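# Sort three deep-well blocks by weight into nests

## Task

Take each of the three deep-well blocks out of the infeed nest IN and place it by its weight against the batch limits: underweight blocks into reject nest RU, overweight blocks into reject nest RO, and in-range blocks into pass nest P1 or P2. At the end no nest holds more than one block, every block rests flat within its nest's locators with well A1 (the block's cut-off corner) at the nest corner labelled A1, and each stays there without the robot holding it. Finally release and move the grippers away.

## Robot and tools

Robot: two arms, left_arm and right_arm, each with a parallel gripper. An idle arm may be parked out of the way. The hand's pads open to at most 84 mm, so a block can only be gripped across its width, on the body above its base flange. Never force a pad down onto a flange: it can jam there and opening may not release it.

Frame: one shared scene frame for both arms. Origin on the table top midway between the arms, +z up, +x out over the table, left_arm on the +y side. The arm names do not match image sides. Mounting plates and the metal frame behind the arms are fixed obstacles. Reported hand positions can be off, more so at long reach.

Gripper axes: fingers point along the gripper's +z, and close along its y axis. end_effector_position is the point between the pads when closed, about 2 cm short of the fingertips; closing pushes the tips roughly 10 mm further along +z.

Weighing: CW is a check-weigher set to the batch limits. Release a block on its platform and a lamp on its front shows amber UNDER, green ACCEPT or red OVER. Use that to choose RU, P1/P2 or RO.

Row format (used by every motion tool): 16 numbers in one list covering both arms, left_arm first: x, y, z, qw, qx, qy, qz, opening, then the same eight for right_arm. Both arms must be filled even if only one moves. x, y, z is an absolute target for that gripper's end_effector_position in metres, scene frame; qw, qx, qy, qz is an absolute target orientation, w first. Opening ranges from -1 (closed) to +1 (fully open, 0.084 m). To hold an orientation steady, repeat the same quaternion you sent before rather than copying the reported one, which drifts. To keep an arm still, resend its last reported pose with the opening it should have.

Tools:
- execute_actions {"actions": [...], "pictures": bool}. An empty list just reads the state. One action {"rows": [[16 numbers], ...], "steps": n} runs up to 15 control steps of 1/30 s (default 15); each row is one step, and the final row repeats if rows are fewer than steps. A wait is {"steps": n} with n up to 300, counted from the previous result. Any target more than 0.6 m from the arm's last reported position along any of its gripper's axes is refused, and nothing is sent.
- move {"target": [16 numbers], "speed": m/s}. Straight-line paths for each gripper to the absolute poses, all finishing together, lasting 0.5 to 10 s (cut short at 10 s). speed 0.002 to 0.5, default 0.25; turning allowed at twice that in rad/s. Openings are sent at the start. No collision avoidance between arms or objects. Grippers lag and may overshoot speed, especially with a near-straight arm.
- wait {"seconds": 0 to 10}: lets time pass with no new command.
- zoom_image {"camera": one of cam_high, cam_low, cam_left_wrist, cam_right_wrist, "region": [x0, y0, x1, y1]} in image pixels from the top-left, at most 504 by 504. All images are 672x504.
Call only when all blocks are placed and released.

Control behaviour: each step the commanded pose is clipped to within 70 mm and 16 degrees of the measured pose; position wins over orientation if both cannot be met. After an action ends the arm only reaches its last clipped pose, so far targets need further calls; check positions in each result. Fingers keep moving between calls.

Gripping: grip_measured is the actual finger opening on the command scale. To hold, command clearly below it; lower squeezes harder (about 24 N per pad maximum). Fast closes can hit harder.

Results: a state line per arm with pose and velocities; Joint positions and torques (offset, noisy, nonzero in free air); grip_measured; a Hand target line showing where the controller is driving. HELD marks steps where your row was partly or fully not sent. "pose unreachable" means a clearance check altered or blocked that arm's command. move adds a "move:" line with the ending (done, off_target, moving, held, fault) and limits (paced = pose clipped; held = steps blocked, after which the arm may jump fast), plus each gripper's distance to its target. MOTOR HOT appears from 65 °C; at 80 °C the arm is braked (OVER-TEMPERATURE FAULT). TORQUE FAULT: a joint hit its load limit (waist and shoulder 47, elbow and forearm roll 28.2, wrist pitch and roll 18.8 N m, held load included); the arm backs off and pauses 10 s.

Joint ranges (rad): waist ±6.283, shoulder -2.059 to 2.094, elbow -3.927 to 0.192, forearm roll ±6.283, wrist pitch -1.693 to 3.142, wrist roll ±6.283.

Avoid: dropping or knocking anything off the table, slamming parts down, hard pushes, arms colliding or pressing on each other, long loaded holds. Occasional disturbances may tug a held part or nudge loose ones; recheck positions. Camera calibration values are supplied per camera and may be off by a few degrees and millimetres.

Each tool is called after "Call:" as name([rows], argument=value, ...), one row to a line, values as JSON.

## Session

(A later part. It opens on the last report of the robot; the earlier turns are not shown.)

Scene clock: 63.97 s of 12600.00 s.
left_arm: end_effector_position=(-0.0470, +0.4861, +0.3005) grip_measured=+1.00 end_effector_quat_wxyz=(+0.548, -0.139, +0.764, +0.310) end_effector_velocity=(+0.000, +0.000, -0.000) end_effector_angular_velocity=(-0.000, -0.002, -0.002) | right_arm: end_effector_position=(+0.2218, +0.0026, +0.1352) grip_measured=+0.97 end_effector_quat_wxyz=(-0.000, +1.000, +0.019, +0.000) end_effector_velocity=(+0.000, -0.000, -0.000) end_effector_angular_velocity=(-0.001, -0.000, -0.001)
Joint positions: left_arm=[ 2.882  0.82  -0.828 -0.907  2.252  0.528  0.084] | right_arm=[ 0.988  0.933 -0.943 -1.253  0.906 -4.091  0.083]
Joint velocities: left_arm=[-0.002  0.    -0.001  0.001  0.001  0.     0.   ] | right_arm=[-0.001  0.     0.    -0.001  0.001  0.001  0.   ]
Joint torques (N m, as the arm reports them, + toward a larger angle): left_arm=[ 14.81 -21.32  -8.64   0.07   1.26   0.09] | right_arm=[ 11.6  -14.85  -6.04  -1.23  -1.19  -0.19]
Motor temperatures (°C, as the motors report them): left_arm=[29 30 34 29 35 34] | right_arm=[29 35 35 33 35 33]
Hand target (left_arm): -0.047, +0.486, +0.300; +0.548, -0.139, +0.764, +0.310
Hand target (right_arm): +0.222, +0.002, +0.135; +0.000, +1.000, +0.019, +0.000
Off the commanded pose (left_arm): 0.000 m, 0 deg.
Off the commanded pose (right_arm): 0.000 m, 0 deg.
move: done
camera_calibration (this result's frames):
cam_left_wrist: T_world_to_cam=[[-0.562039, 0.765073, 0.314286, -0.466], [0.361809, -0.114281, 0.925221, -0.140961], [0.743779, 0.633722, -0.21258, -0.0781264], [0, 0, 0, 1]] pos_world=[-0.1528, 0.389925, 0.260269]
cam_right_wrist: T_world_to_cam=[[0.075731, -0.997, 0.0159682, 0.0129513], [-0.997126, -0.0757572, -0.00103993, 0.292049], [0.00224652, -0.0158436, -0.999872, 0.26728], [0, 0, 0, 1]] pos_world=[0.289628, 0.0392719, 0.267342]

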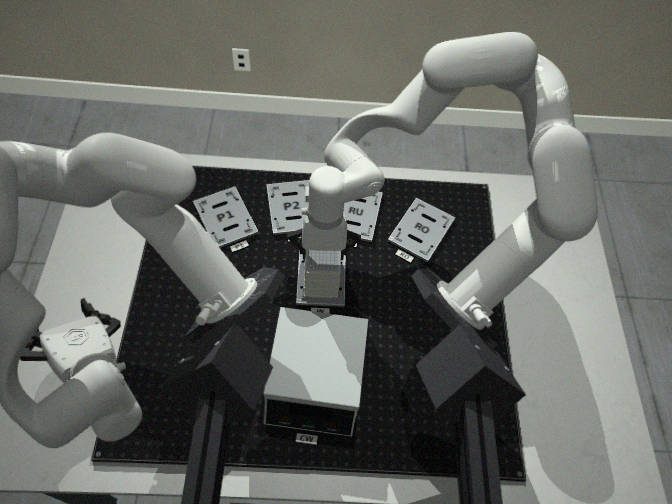

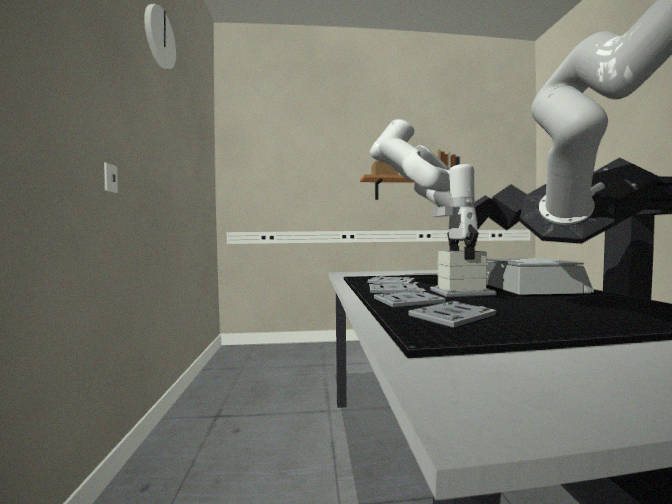

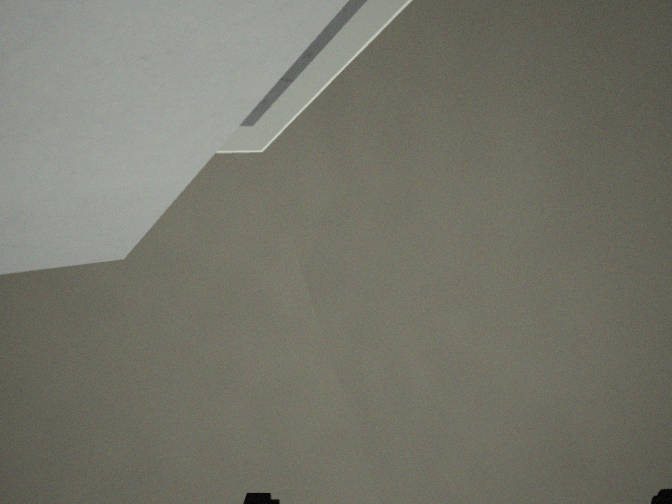

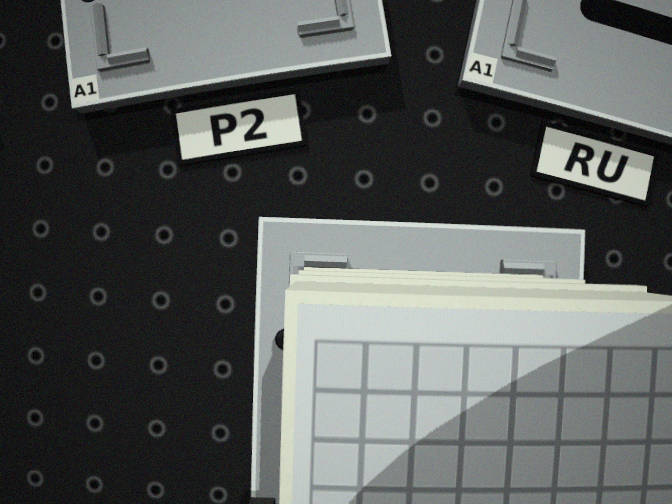

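Call:
move(target=[-0.0470,0.4861,0.3005,0.548,-0.139,0.764,0.310,1,0.2216,0.0024,0.175,0,0.9998,0.019,0,0.2], speed=0.04)

Call:
move(target=[-0.0470,0.4861,0.3005,0.548,-0.139,0.764,0.310,1,-0.012,0.005,0.167,0,0.9998,0.019,0,0.2], speed=0.12)

Call:
move(target=[-0.0470,0.4861,0.3005,0.548,-0.139,0.764,0.310,1,-0.012,0.005,0.1445,0,0.9998,0.019,0,0.2], speed=0.007)

Call:
zoom_image(camera="cam_low", region=[480,220,600,300])

Scene clock: 84.07 s of 12600.00 s.
left_arm: end_effector_position=(-0.0470, +0.4861, +0.3005) grip_measured=+1.00 end_effector_quat_wxyz=(+0.548, -0.139, +0.764, +0.310) end_effector_velocity=(-0.000, -0.000, +0.000) end_effector_angular_velocity=(+0.000, +0.001, +0.002) | right_arm: end_effector_position=(+0.2214, +0.0023, +0.1748) grip_measured=+0.97 end_effector_quat_wxyz=(+0.000, +1.000, +0.019, -0.000) end_effector_velocity=(-0.000, -0.000, +0.002) end_effector_angular_velocity=(-0.001, -0.000, +0.000)
Joint positions: left_arm=[ 2.882  0.82  -0.828 -0.907  2.252  0.528  0.084] | right_arm=[ 1.077  0.856 -0.916 -1.127  0.928 -4.149  0.083]
Joint velocities: left_arm=[ 0.002 -0.     0.    -0.    -0.    -0.     0.   ] | right_arm=[ 0.004 -0.003  0.001  0.006  0.002 -0.002  0.   ]
Joint torques (N m, as the arm reports them, + toward a larger angle): left_arm=[ 14.81 -21.74  -8.61  -0.13   1.16   0.08] | right_arm=[ 12.93 -18.3   -9.01  -0.98  -1.67   0.  ]
Motor temperatures (°C, as the motors report them): left_arm=[29 30 34 29 35 34] | right_arm=[29 34 35 33 35 33]
Hand target (left_arm): -0.047, +0.486, +0.300; +0.548, -0.139, +0.764, +0.310
Hand target (right_arm): +0.222, +0.002, +0.175; -0.000, +1.000, +0.019, -0.000
Off the commanded pose (left_arm): 0.000 m, 0 deg.
Off the commanded pose (right_arm): 0.000 m, 0 deg.
After step 90, 15.73 s passed at rest.
move: done
camera_calibration (this result's frames):
cam_left_wrist: T_world_to_cam=[[-0.562039, 0.765073, 0.314286, -0.466], [0.361809, -0.114281, 0.925221, -0.140961], [0.743779, 0.633722, -0.21258, -0.0781263], [0, 0, 0, 1]] pos_world=[-0.1528, 0.389925, 0.260269]
cam_right_wrist: T_world_to_cam=[[0.0761364, -0.996961, 0.0164916, 0.0119115], [-0.997096, -0.0761535, -0.000410176, 0.291615], [0.00166482, -0.0164125, -0.999864, 0.307036], [0, 0, 0, 1]] pos_world=[0.289351, 0.0391221, 0.306917]

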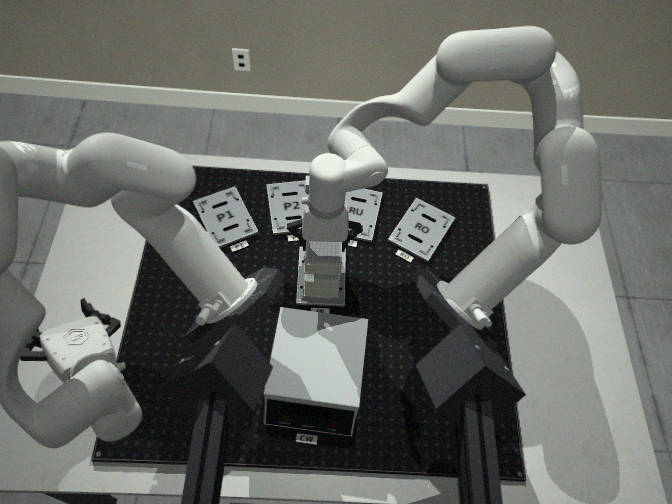

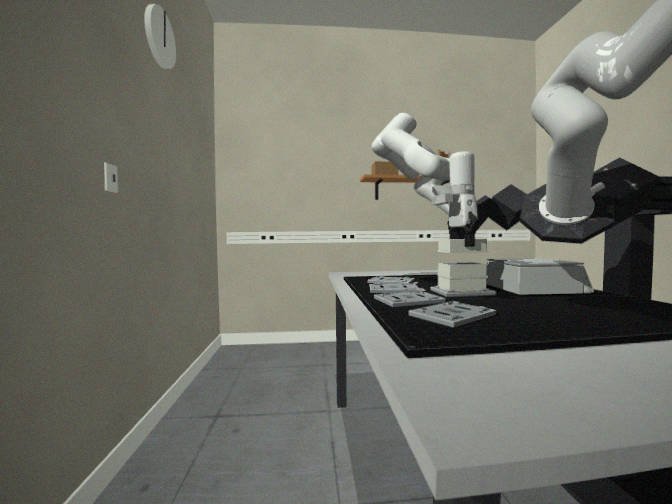

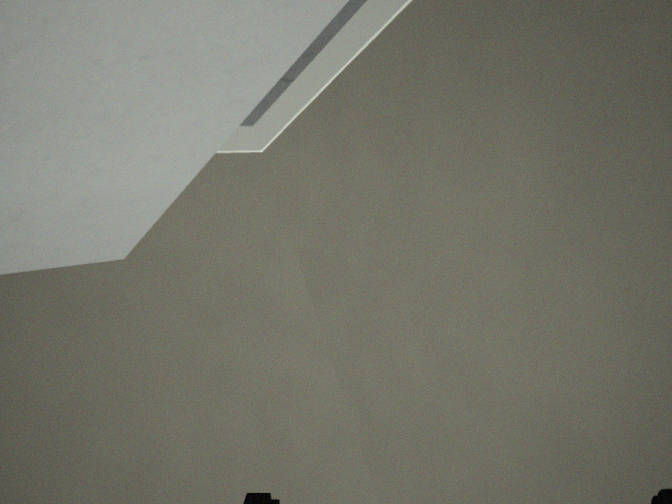

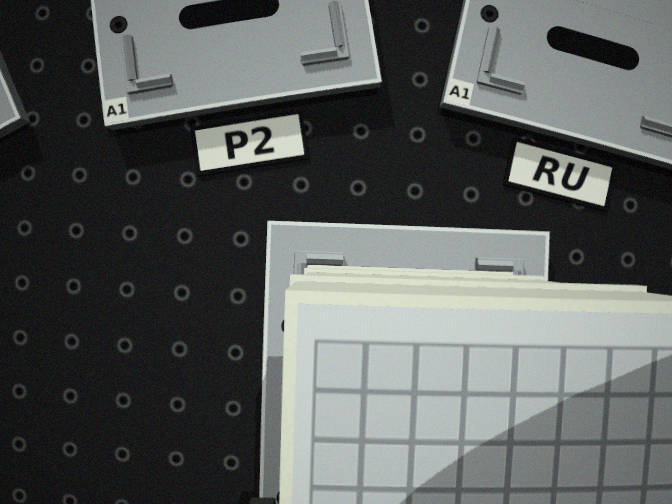

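Scene clock: 86.53 s of 12600.00 s.
left_arm: end_effector_position=(-0.0470, +0.4861, +0.3005) grip_measured=+1.00 end_effector_quat_wxyz=(+0.548, -0.139, +0.764, +0.310) end_effector_velocity=(-0.000, +0.000, +0.001) end_effector_angular_velocity=(+0.001, -0.001, +0.001) | right_arm: end_effector_position=(-0.0125, +0.0058, +0.1674) grip_measured=+0.97 end_effector_quat_wxyz=(-0.001, +1.000, +0.019, -0.001) end_effector_velocity=(-0.002, -0.000, -0.000) end_effector_angular_velocity=(-0.002, +0.000, +0.001)
Joint positions: left_arm=[ 2.882  0.82  -0.828 -0.907  2.252  0.528  0.084] | right_arm=[ 1.619  1.254 -0.997 -0.791  0.706 -3.848  0.083]
Joint velocities: left_arm=[ 0.001 -0.     0.     0.     0.002 -0.     0.   ] | right_arm=[ 0.008  0.004 -0.003  0.01  -0.002 -0.003 -0.   ]
Joint torques (N m, as the arm reports them, + toward a larger angle): left_arm=[ 14.7  -21.4   -8.6   -0.01   1.22   0.02] | right_arm=[  6.47 -24.44 -11.64  -0.73  -1.22  -0.3 ]
Motor temperatures (°C, as the motors report them): left_arm=[29 30 34 29 35 34] | right_arm=[29 34 35 33 35 33]
Hand target (left_arm): -0.047, +0.486, +0.301; +0.548, -0.139, +0.764, +0.310
Hand target (right_arm): -0.013, +0.006, +0.167; -0.001, +1.000, +0.020, -0.000
Off the commanded pose (left_arm): 0.000 m, 0 deg.
Off the commanded pose (right_arm): 0.001 m, 0 deg.
move: done
camera_calibration (this result's frames):
cam_left_wrist: T_world_to_cam=[[-0.562039, 0.765073, 0.314286, -0.466], [0.361809, -0.114281, 0.925221, -0.140961], [0.743779, 0.633722, -0.21258, -0.0781265], [0, 0, 0, 1]] pos_world=[-0.1528, 0.389925, 0.260269]
cam_right_wrist: T_world_to_cam=[[0.0766978, -0.996944, 0.0148122, 0.0335719], [-0.997054, -0.0767004, 0.000389583, 0.0584666], [0.000747713, -0.0147985, -0.99989, 0.300078], [0, 0, 0, 1]] pos_world=[0.0554951, 0.0423945, 0.299525]

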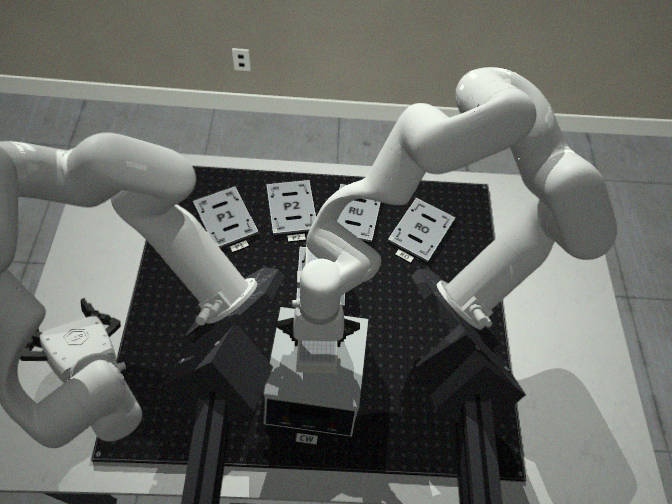

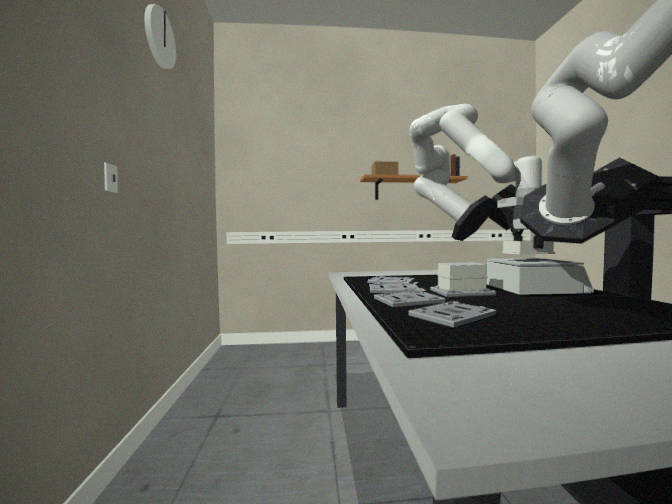

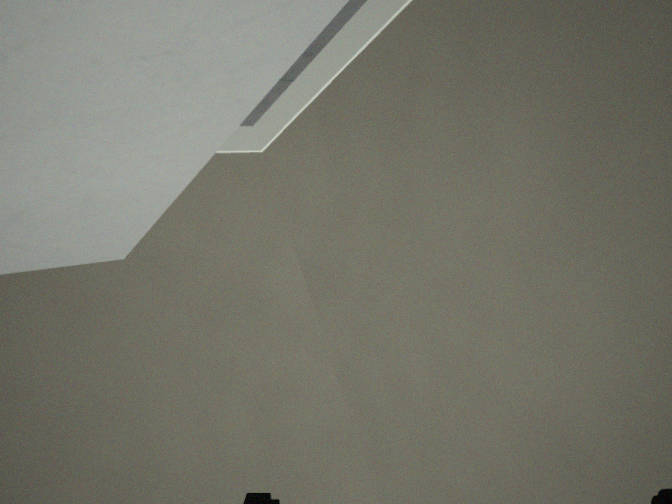

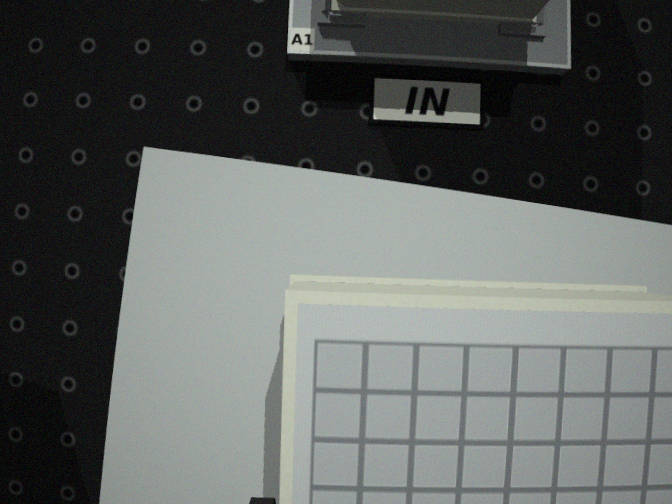

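Scene clock: 90.03 s of 12600.00 s.
left_arm: end_effector_position=(-0.0470, +0.4861, +0.3005) grip_measured=+1.00 end_effector_quat_wxyz=(+0.548, -0.139, +0.764, +0.310) end_effector_velocity=(+0.000, -0.000, +0.000) end_effector_angular_velocity=(-0.000, -0.001, -0.000) | right_arm: end_effector_position=(-0.0120, +0.0050, +0.1446) grip_measured=+0.97 end_effector_quat_wxyz=(-0.000, +1.000, +0.019, +0.000) end_effector_velocity=(+0.000, +0.000, -0.002) end_effector_angular_velocity=(+0.001, -0.001, +0.002)
Joint positions: left_arm=[ 2.882  0.82  -0.828 -0.907  2.252  0.528  0.084] | right_arm=[ 1.567  1.307 -1.013 -0.883  0.693 -3.791  0.083]
Joint velocities: left_arm=[0.    0.    0.    0.001 0.    0.    0.   ] | right_arm=[-0.004  0.003 -0.002 -0.01  -0.     0.004 -0.   ]
Joint torques (N m, as the arm reports them, + toward a larger angle): left_arm=[ 14.68 -21.3   -8.62  -0.18   1.19  -0.04] | right_arm=[  6.67 -24.51 -11.6   -0.55  -1.47  -0.28]
Motor temperatures (°C, as the motors report them): left_arm=[29 30 34 29 35 34] | right_arm=[29 35 35 33 35 33]
Hand target (left_arm): -0.047, +0.486, +0.301; +0.548, -0.139, +0.764, +0.310
Hand target (right_arm): -0.012, +0.005, +0.144; -0.000, +1.000, +0.019, +0.000
Off the commanded pose (left_arm): 0.000 m, 0 deg.
Off the commanded pose (right_arm): 0.000 m, 0 deg.
move: done
camera_calibration (this result's frames):
cam_left_wrist: T_world_to_cam=[[-0.562039, 0.765073, 0.314286, -0.466], [0.361809, -0.114281, 0.925221, -0.140961], [0.743779, 0.633722, -0.21258, -0.0781264], [0, 0, 0, 1]] pos_world=[-0.1528, 0.389925, 0.260269]
cam_right_wrist: T_world_to_cam=[[0.0759601, -0.996976, 0.0163939, 0.0328979], [-0.997109, -0.0759848, -0.0008925, 0.0591558], [0.00213549, -0.0162787, -0.999865, 0.277223], [0, 0, 0, 1]] pos_world=[0.0558938, 0.0418062, 0.276699]

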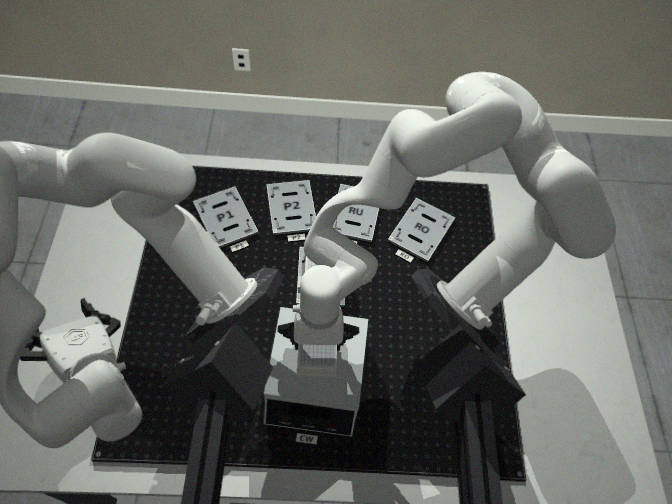

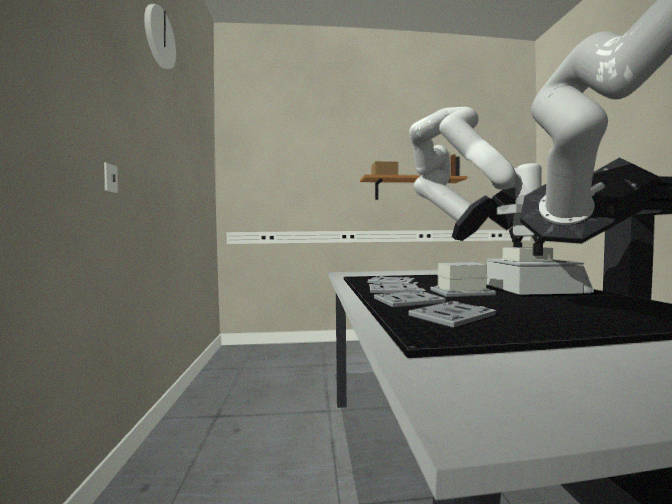

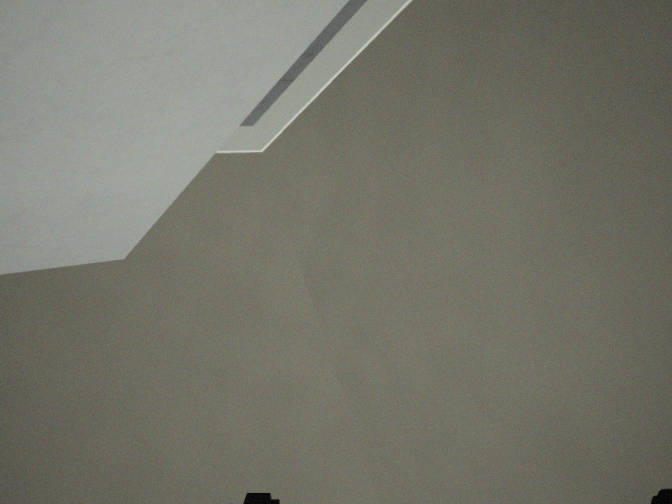

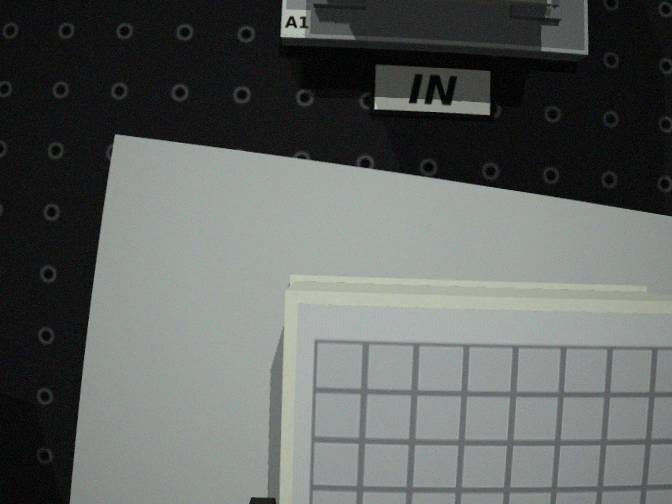

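Region (480, 220, 600, 300) of cam_low's 672x504 image, scaled by 4.200, with more detail than that image has.

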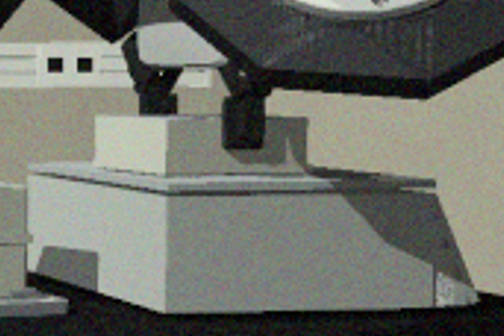

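Call:
move(target=[-0.0470,0.4861,0.3005,0.548,-0.139,0.764,0.310,1,-0.012,0.005,0.1428,0,0.9998,0.019,0,0.2], speed=0.004)

Call:
move(target=[-0.0470,0.4861,0.3005,0.548,-0.139,0.764,0.310,1,-0.012,0.005,0.1428,0,0.9998,0.019,0,1], speed=0.004)

Call:
wait(seconds=2)

Scene clock: 100.50 s of 12600.00 s.
left_arm: end_effector_position=(-0.0470, +0.4861, +0.3005) grip_measured=+1.00 end_effector_quat_wxyz=(+0.548, -0.139, +0.764, +0.310) end_effector_velocity=(-0.001, -0.001, +0.000) end_effector_angular_velocity=(-0.001, +0.003, +0.001) | right_arm: end_effector_position=(-0.0120, +0.0053, +0.1431) grip_measured=+0.97 end_effector_quat_wxyz=(-0.000, +1.000, +0.019, -0.000) end_effector_velocity=(+0.001, -0.000, -0.001) end_effector_angular_velocity=(-0.000, -0.001, +0.001)
Joint positions: left_arm=[ 2.882  0.82  -0.828 -0.907  2.252  0.528  0.084] | right_arm=[ 1.563  1.311 -1.015 -0.89   0.692 -3.787  0.083]
Joint velocities: left_arm=[ 0.003 -0.     0.     0.    -0.003 -0.001  0.   ] | right_arm=[-0.003  0.001 -0.    -0.005  0.001  0.002  0.   ]
Joint torques (N m, as the arm reports them, + toward a larger angle): left_arm=[ 14.85 -21.28  -8.61  -0.22   1.34   0.04] | right_arm=[  6.   -23.26 -10.52  -0.87  -1.2   -0.27]
Motor temperatures (°C, as the motors report them): left_arm=[29 30 34 29 35 34] | right_arm=[29 35 36 33 35 33]
Hand target (left_arm): -0.047, +0.486, +0.300; +0.548, -0.139, +0.764, +0.310
Hand target (right_arm): -0.012, +0.005, +0.143; -0.000, +1.000, +0.019, +0.000
Off the commanded pose (left_arm): 0.000 m, 0 deg.
Off the commanded pose (right_arm): 0.000 m, 0 deg.
After step 90, 6.77 s passed at rest.
move: done
camera_calibration (this result's frames):
cam_left_wrist: T_world_to_cam=[[-0.562039, 0.765073, 0.314286, -0.466], [0.361809, -0.114281, 0.925221, -0.140961], [0.743779, 0.633722, -0.21258, -0.0781264], [0, 0, 0, 1]] pos_world=[-0.1528, 0.389925, 0.260269]
cam_right_wrist: T_world_to_cam=[[0.075751, -0.997003, 0.0157274, 0.0332738], [-0.997125, -0.0757697, -0.000593713, 0.0591055], [0.0017836, -0.0156373, -0.999876, 0.275742], [0, 0, 0, 1]] pos_world=[0.0559232, 0.0419643, 0.27522]

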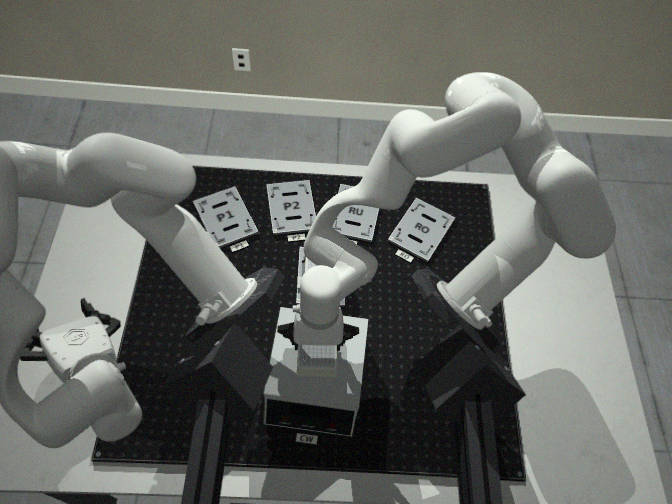

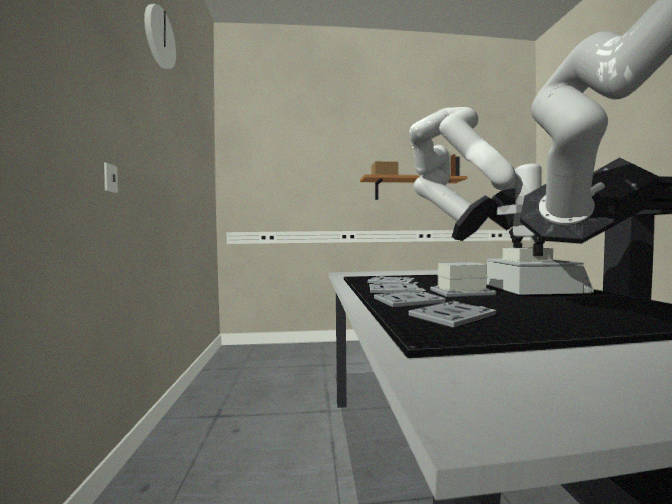

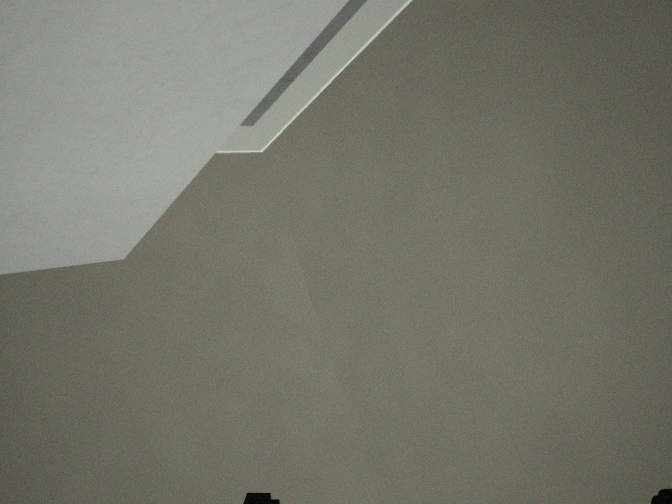

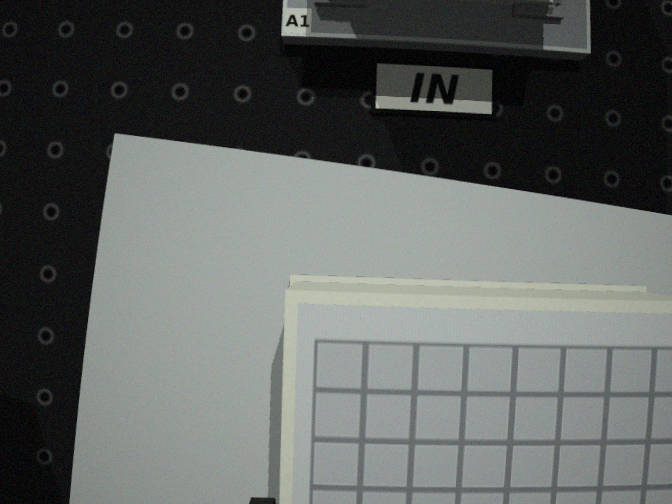

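Scene clock: 101.20 s of 12600.00 s.
left_arm: end_effector_position=(-0.0470, +0.4861, +0.3005) grip_measured=+1.00 end_effector_quat_wxyz=(+0.548, -0.139, +0.764, +0.310) end_effector_velocity=(-0.000, -0.000, +0.000) end_effector_angular_velocity=(+0.000, +0.002, +0.000) | right_arm: end_effector_position=(-0.0120, +0.0050, +0.1428) grip_measured=+1.00 end_effector_quat_wxyz=(+0.000, +1.000, +0.019, +0.000) end_effector_velocity=(+0.000, -0.000, -0.000) end_effector_angular_velocity=(-0.001, -0.001, +0.001)
Joint positions: left_arm=[ 2.882  0.82  -0.828 -0.907  2.252  0.528  0.084] | right_arm=[ 1.563  1.311 -1.015 -0.891  0.692 -3.787  0.084]
Joint velocities: left_arm=[ 0.002 -0.    -0.     0.    -0.001  0.    -0.   ] | right_arm=[-0.     0.     0.     0.     0.001 -0.001  0.   ]
Joint torques (N m, as the arm reports them, + toward a larger angle): left_arm=[ 14.56 -21.59  -8.64  -0.19   1.27   0.03] | right_arm=[  7.41 -23.33 -10.64  -0.41  -1.17  -0.36]
Motor temperatures (°C, as the motors report them): left_arm=[29 30 34 29 35 34] | right_arm=[29 35 36 33 35 33]
Hand target (left_arm): -0.047, +0.486, +0.301; +0.548, -0.139, +0.764, +0.310
Hand target (right_arm): -0.012, +0.005, +0.143; -0.000, +1.000, +0.019, -0.000
Off the commanded pose (left_arm): 0.000 m, 0 deg.
Off the commanded pose (right_arm): 0.000 m, 0 deg.
move: done
camera_calibration (this result's frames):
cam_left_wrist: T_world_to_cam=[[-0.562039, 0.765073, 0.314286, -0.466], [0.361809, -0.114281, 0.925221, -0.140961], [0.743779, 0.633722, -0.21258, -0.0781266], [0, 0, 0, 1]] pos_world=[-0.1528, 0.389925, 0.260269]
cam_right_wrist: T_world_to_cam=[[0.0759983, -0.996973, 0.0164074, 0.0328921], [-0.997106, -0.0760208, -0.000751324, 0.059088], [0.00199635, -0.0163028, -0.999865, 0.275454], [0, 0, 0, 1]] pos_world=[0.0558674, 0.0417751, 0.274921]

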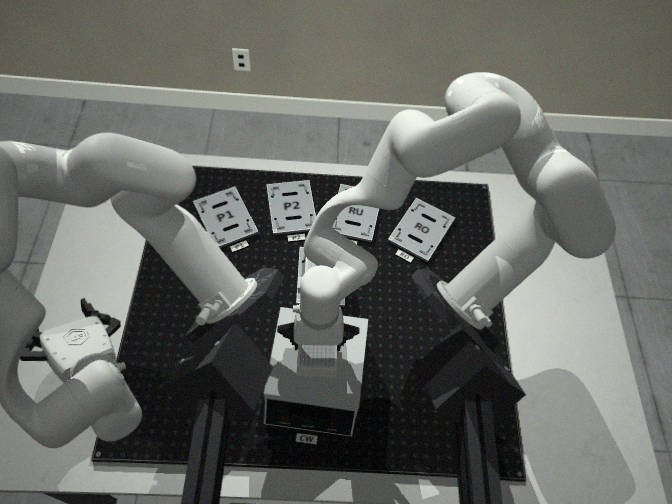

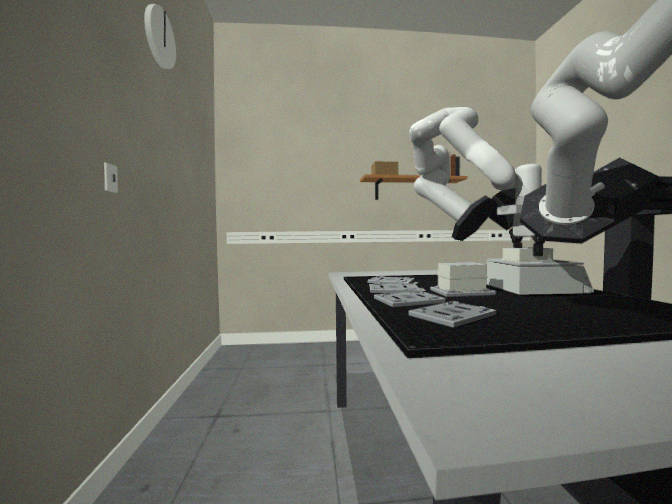

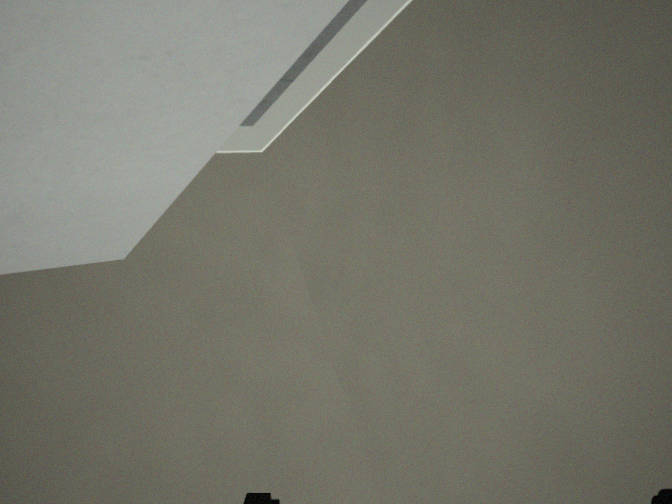

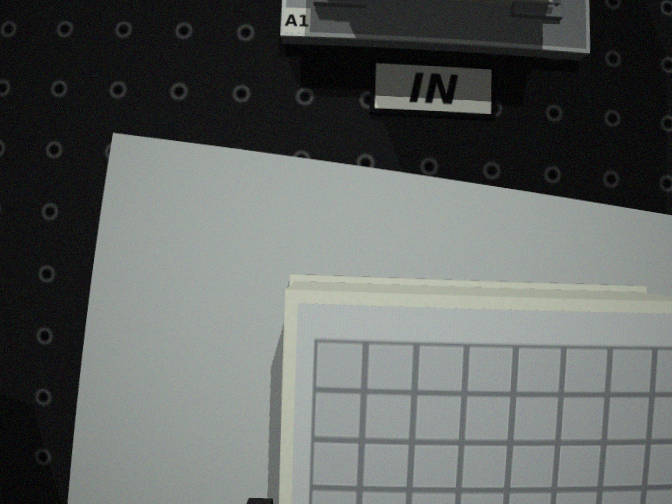

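Scene clock: 103.20 s of 12600.00 s.
left_arm: end_effector_position=(-0.0470, +0.4861, +0.3005) grip_measured=+1.00 end_effector_quat_wxyz=(+0.548, -0.139, +0.764, +0.310) end_effector_velocity=(+0.000, -0.000, -0.000) end_effector_angular_velocity=(-0.000, -0.000, -0.000) | right_arm: end_effector_position=(-0.0120, +0.0050, +0.1428) grip_measured=+1.00 end_effector_quat_wxyz=(-0.000, +1.000, +0.019, -0.000) end_effector_velocity=(-0.000, +0.000, +0.000) end_effector_angular_velocity=(+0.001, +0.000, +0.002)
Joint positions: left_arm=[ 2.882  0.82  -0.828 -0.907  2.252  0.528  0.084] | right_arm=[ 1.563  1.311 -1.015 -0.891  0.692 -3.787  0.084]
Joint velocities: left_arm=[-0.001 -0.     0.     0.    -0.     0.    -0.   ] | right_arm=[-0.    -0.     0.    -0.001 -0.001 -0.001 -0.   ]
Joint torques (N m, as the arm reports them, + toward a larger angle): left_arm=[ 14.73 -21.75  -8.69  -0.18   1.26  -0.02] | right_arm=[  6.85 -23.75 -10.63  -0.48  -1.08  -0.13]
Motor temperatures (°C, as the motors report them): left_arm=[29 30 34 29 35 34] | right_arm=[29 35 36 33 35 33]
Hand target (left_arm): -0.047, +0.486, +0.301; +0.548, -0.139, +0.764, +0.310
Hand target (right_arm): -0.012, +0.005, +0.143; -0.000, +1.000, +0.019, -0.000
Off the commanded pose (left_arm): 0.000 m, 0 deg.
Off the commanded pose (right_arm): 0.000 m, 0 deg.
Steps of this call (steps 1 to 60: nothing new was sent). Readings (end_effector_position):
1: left_arm (-0.0470, +0.4861, +0.3005) | right_arm (-0.0120, +0.0050, +0.1428)
2: left_arm (-0.0470, +0.4861, +0.3005) | right_arm (-0.0120, +0.0050, +0.1428)
4: left_arm (-0.0470, +0.4861, +0.3005) | right_arm (-0.0120, +0.0050, +0.1428)
8: left_arm (-0.0470, +0.4861, +0.3005) | right_arm (-0.0120, +0.0050, +0.1428)
60: the state above
camera_calibration (this result's frames):
cam_left_wrist: T_world_to_cam=[[-0.562039, 0.765073, 0.314286, -0.466], [0.361809, -0.114281, 0.925221, -0.140961], [0.743779, 0.633722, -0.21258, -0.0781265], [0, 0, 0, 1]] pos_world=[-0.1528, 0.389925, 0.260269]
cam_right_wrist: T_world_to_cam=[[0.0760017, -0.996973, 0.0164058, 0.0328915], [-0.997106, -0.0760241, -0.000745342, 0.0590851], [0.00199033, -0.0163017, -0.999865, 0.27545], [0, 0, 0, 1]] pos_world=[0.0558661, 0.0417741, 0.274917]

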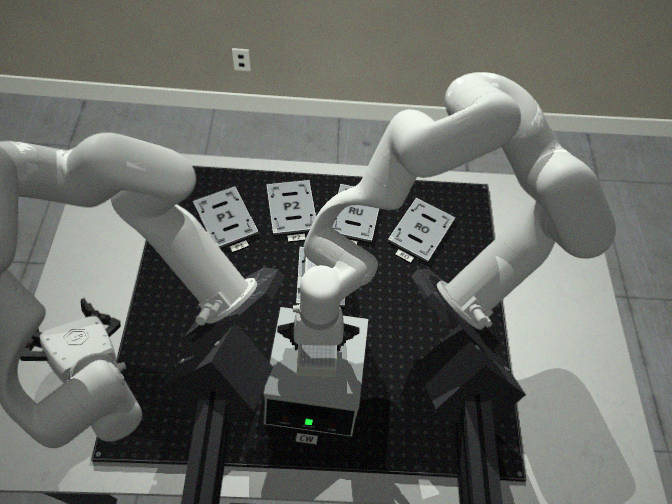

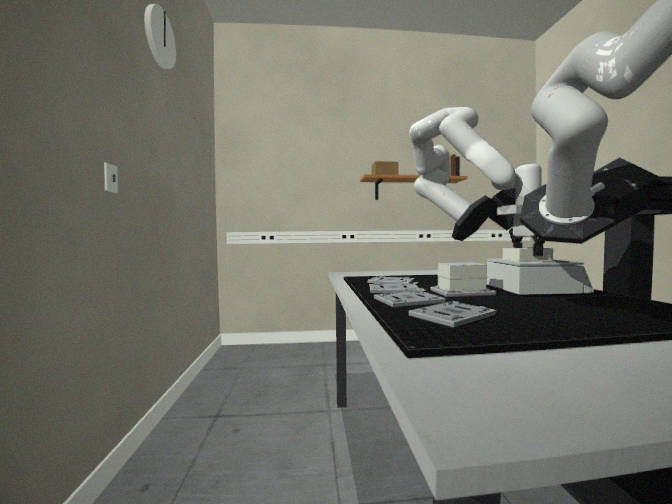

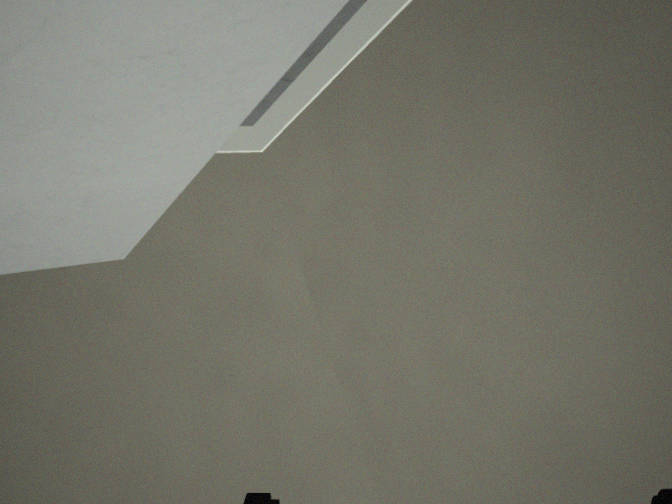

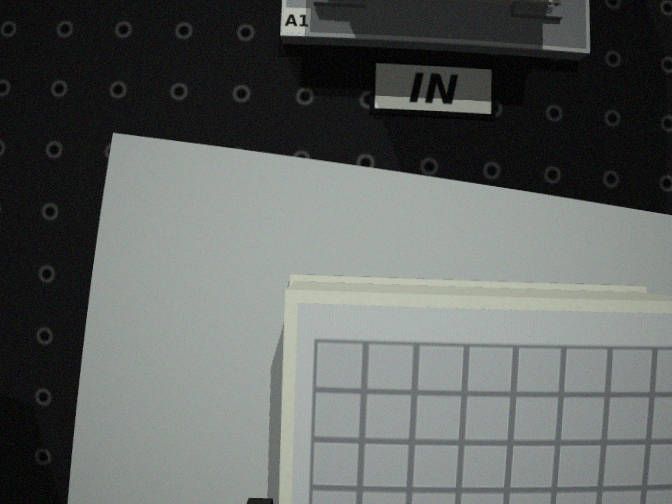

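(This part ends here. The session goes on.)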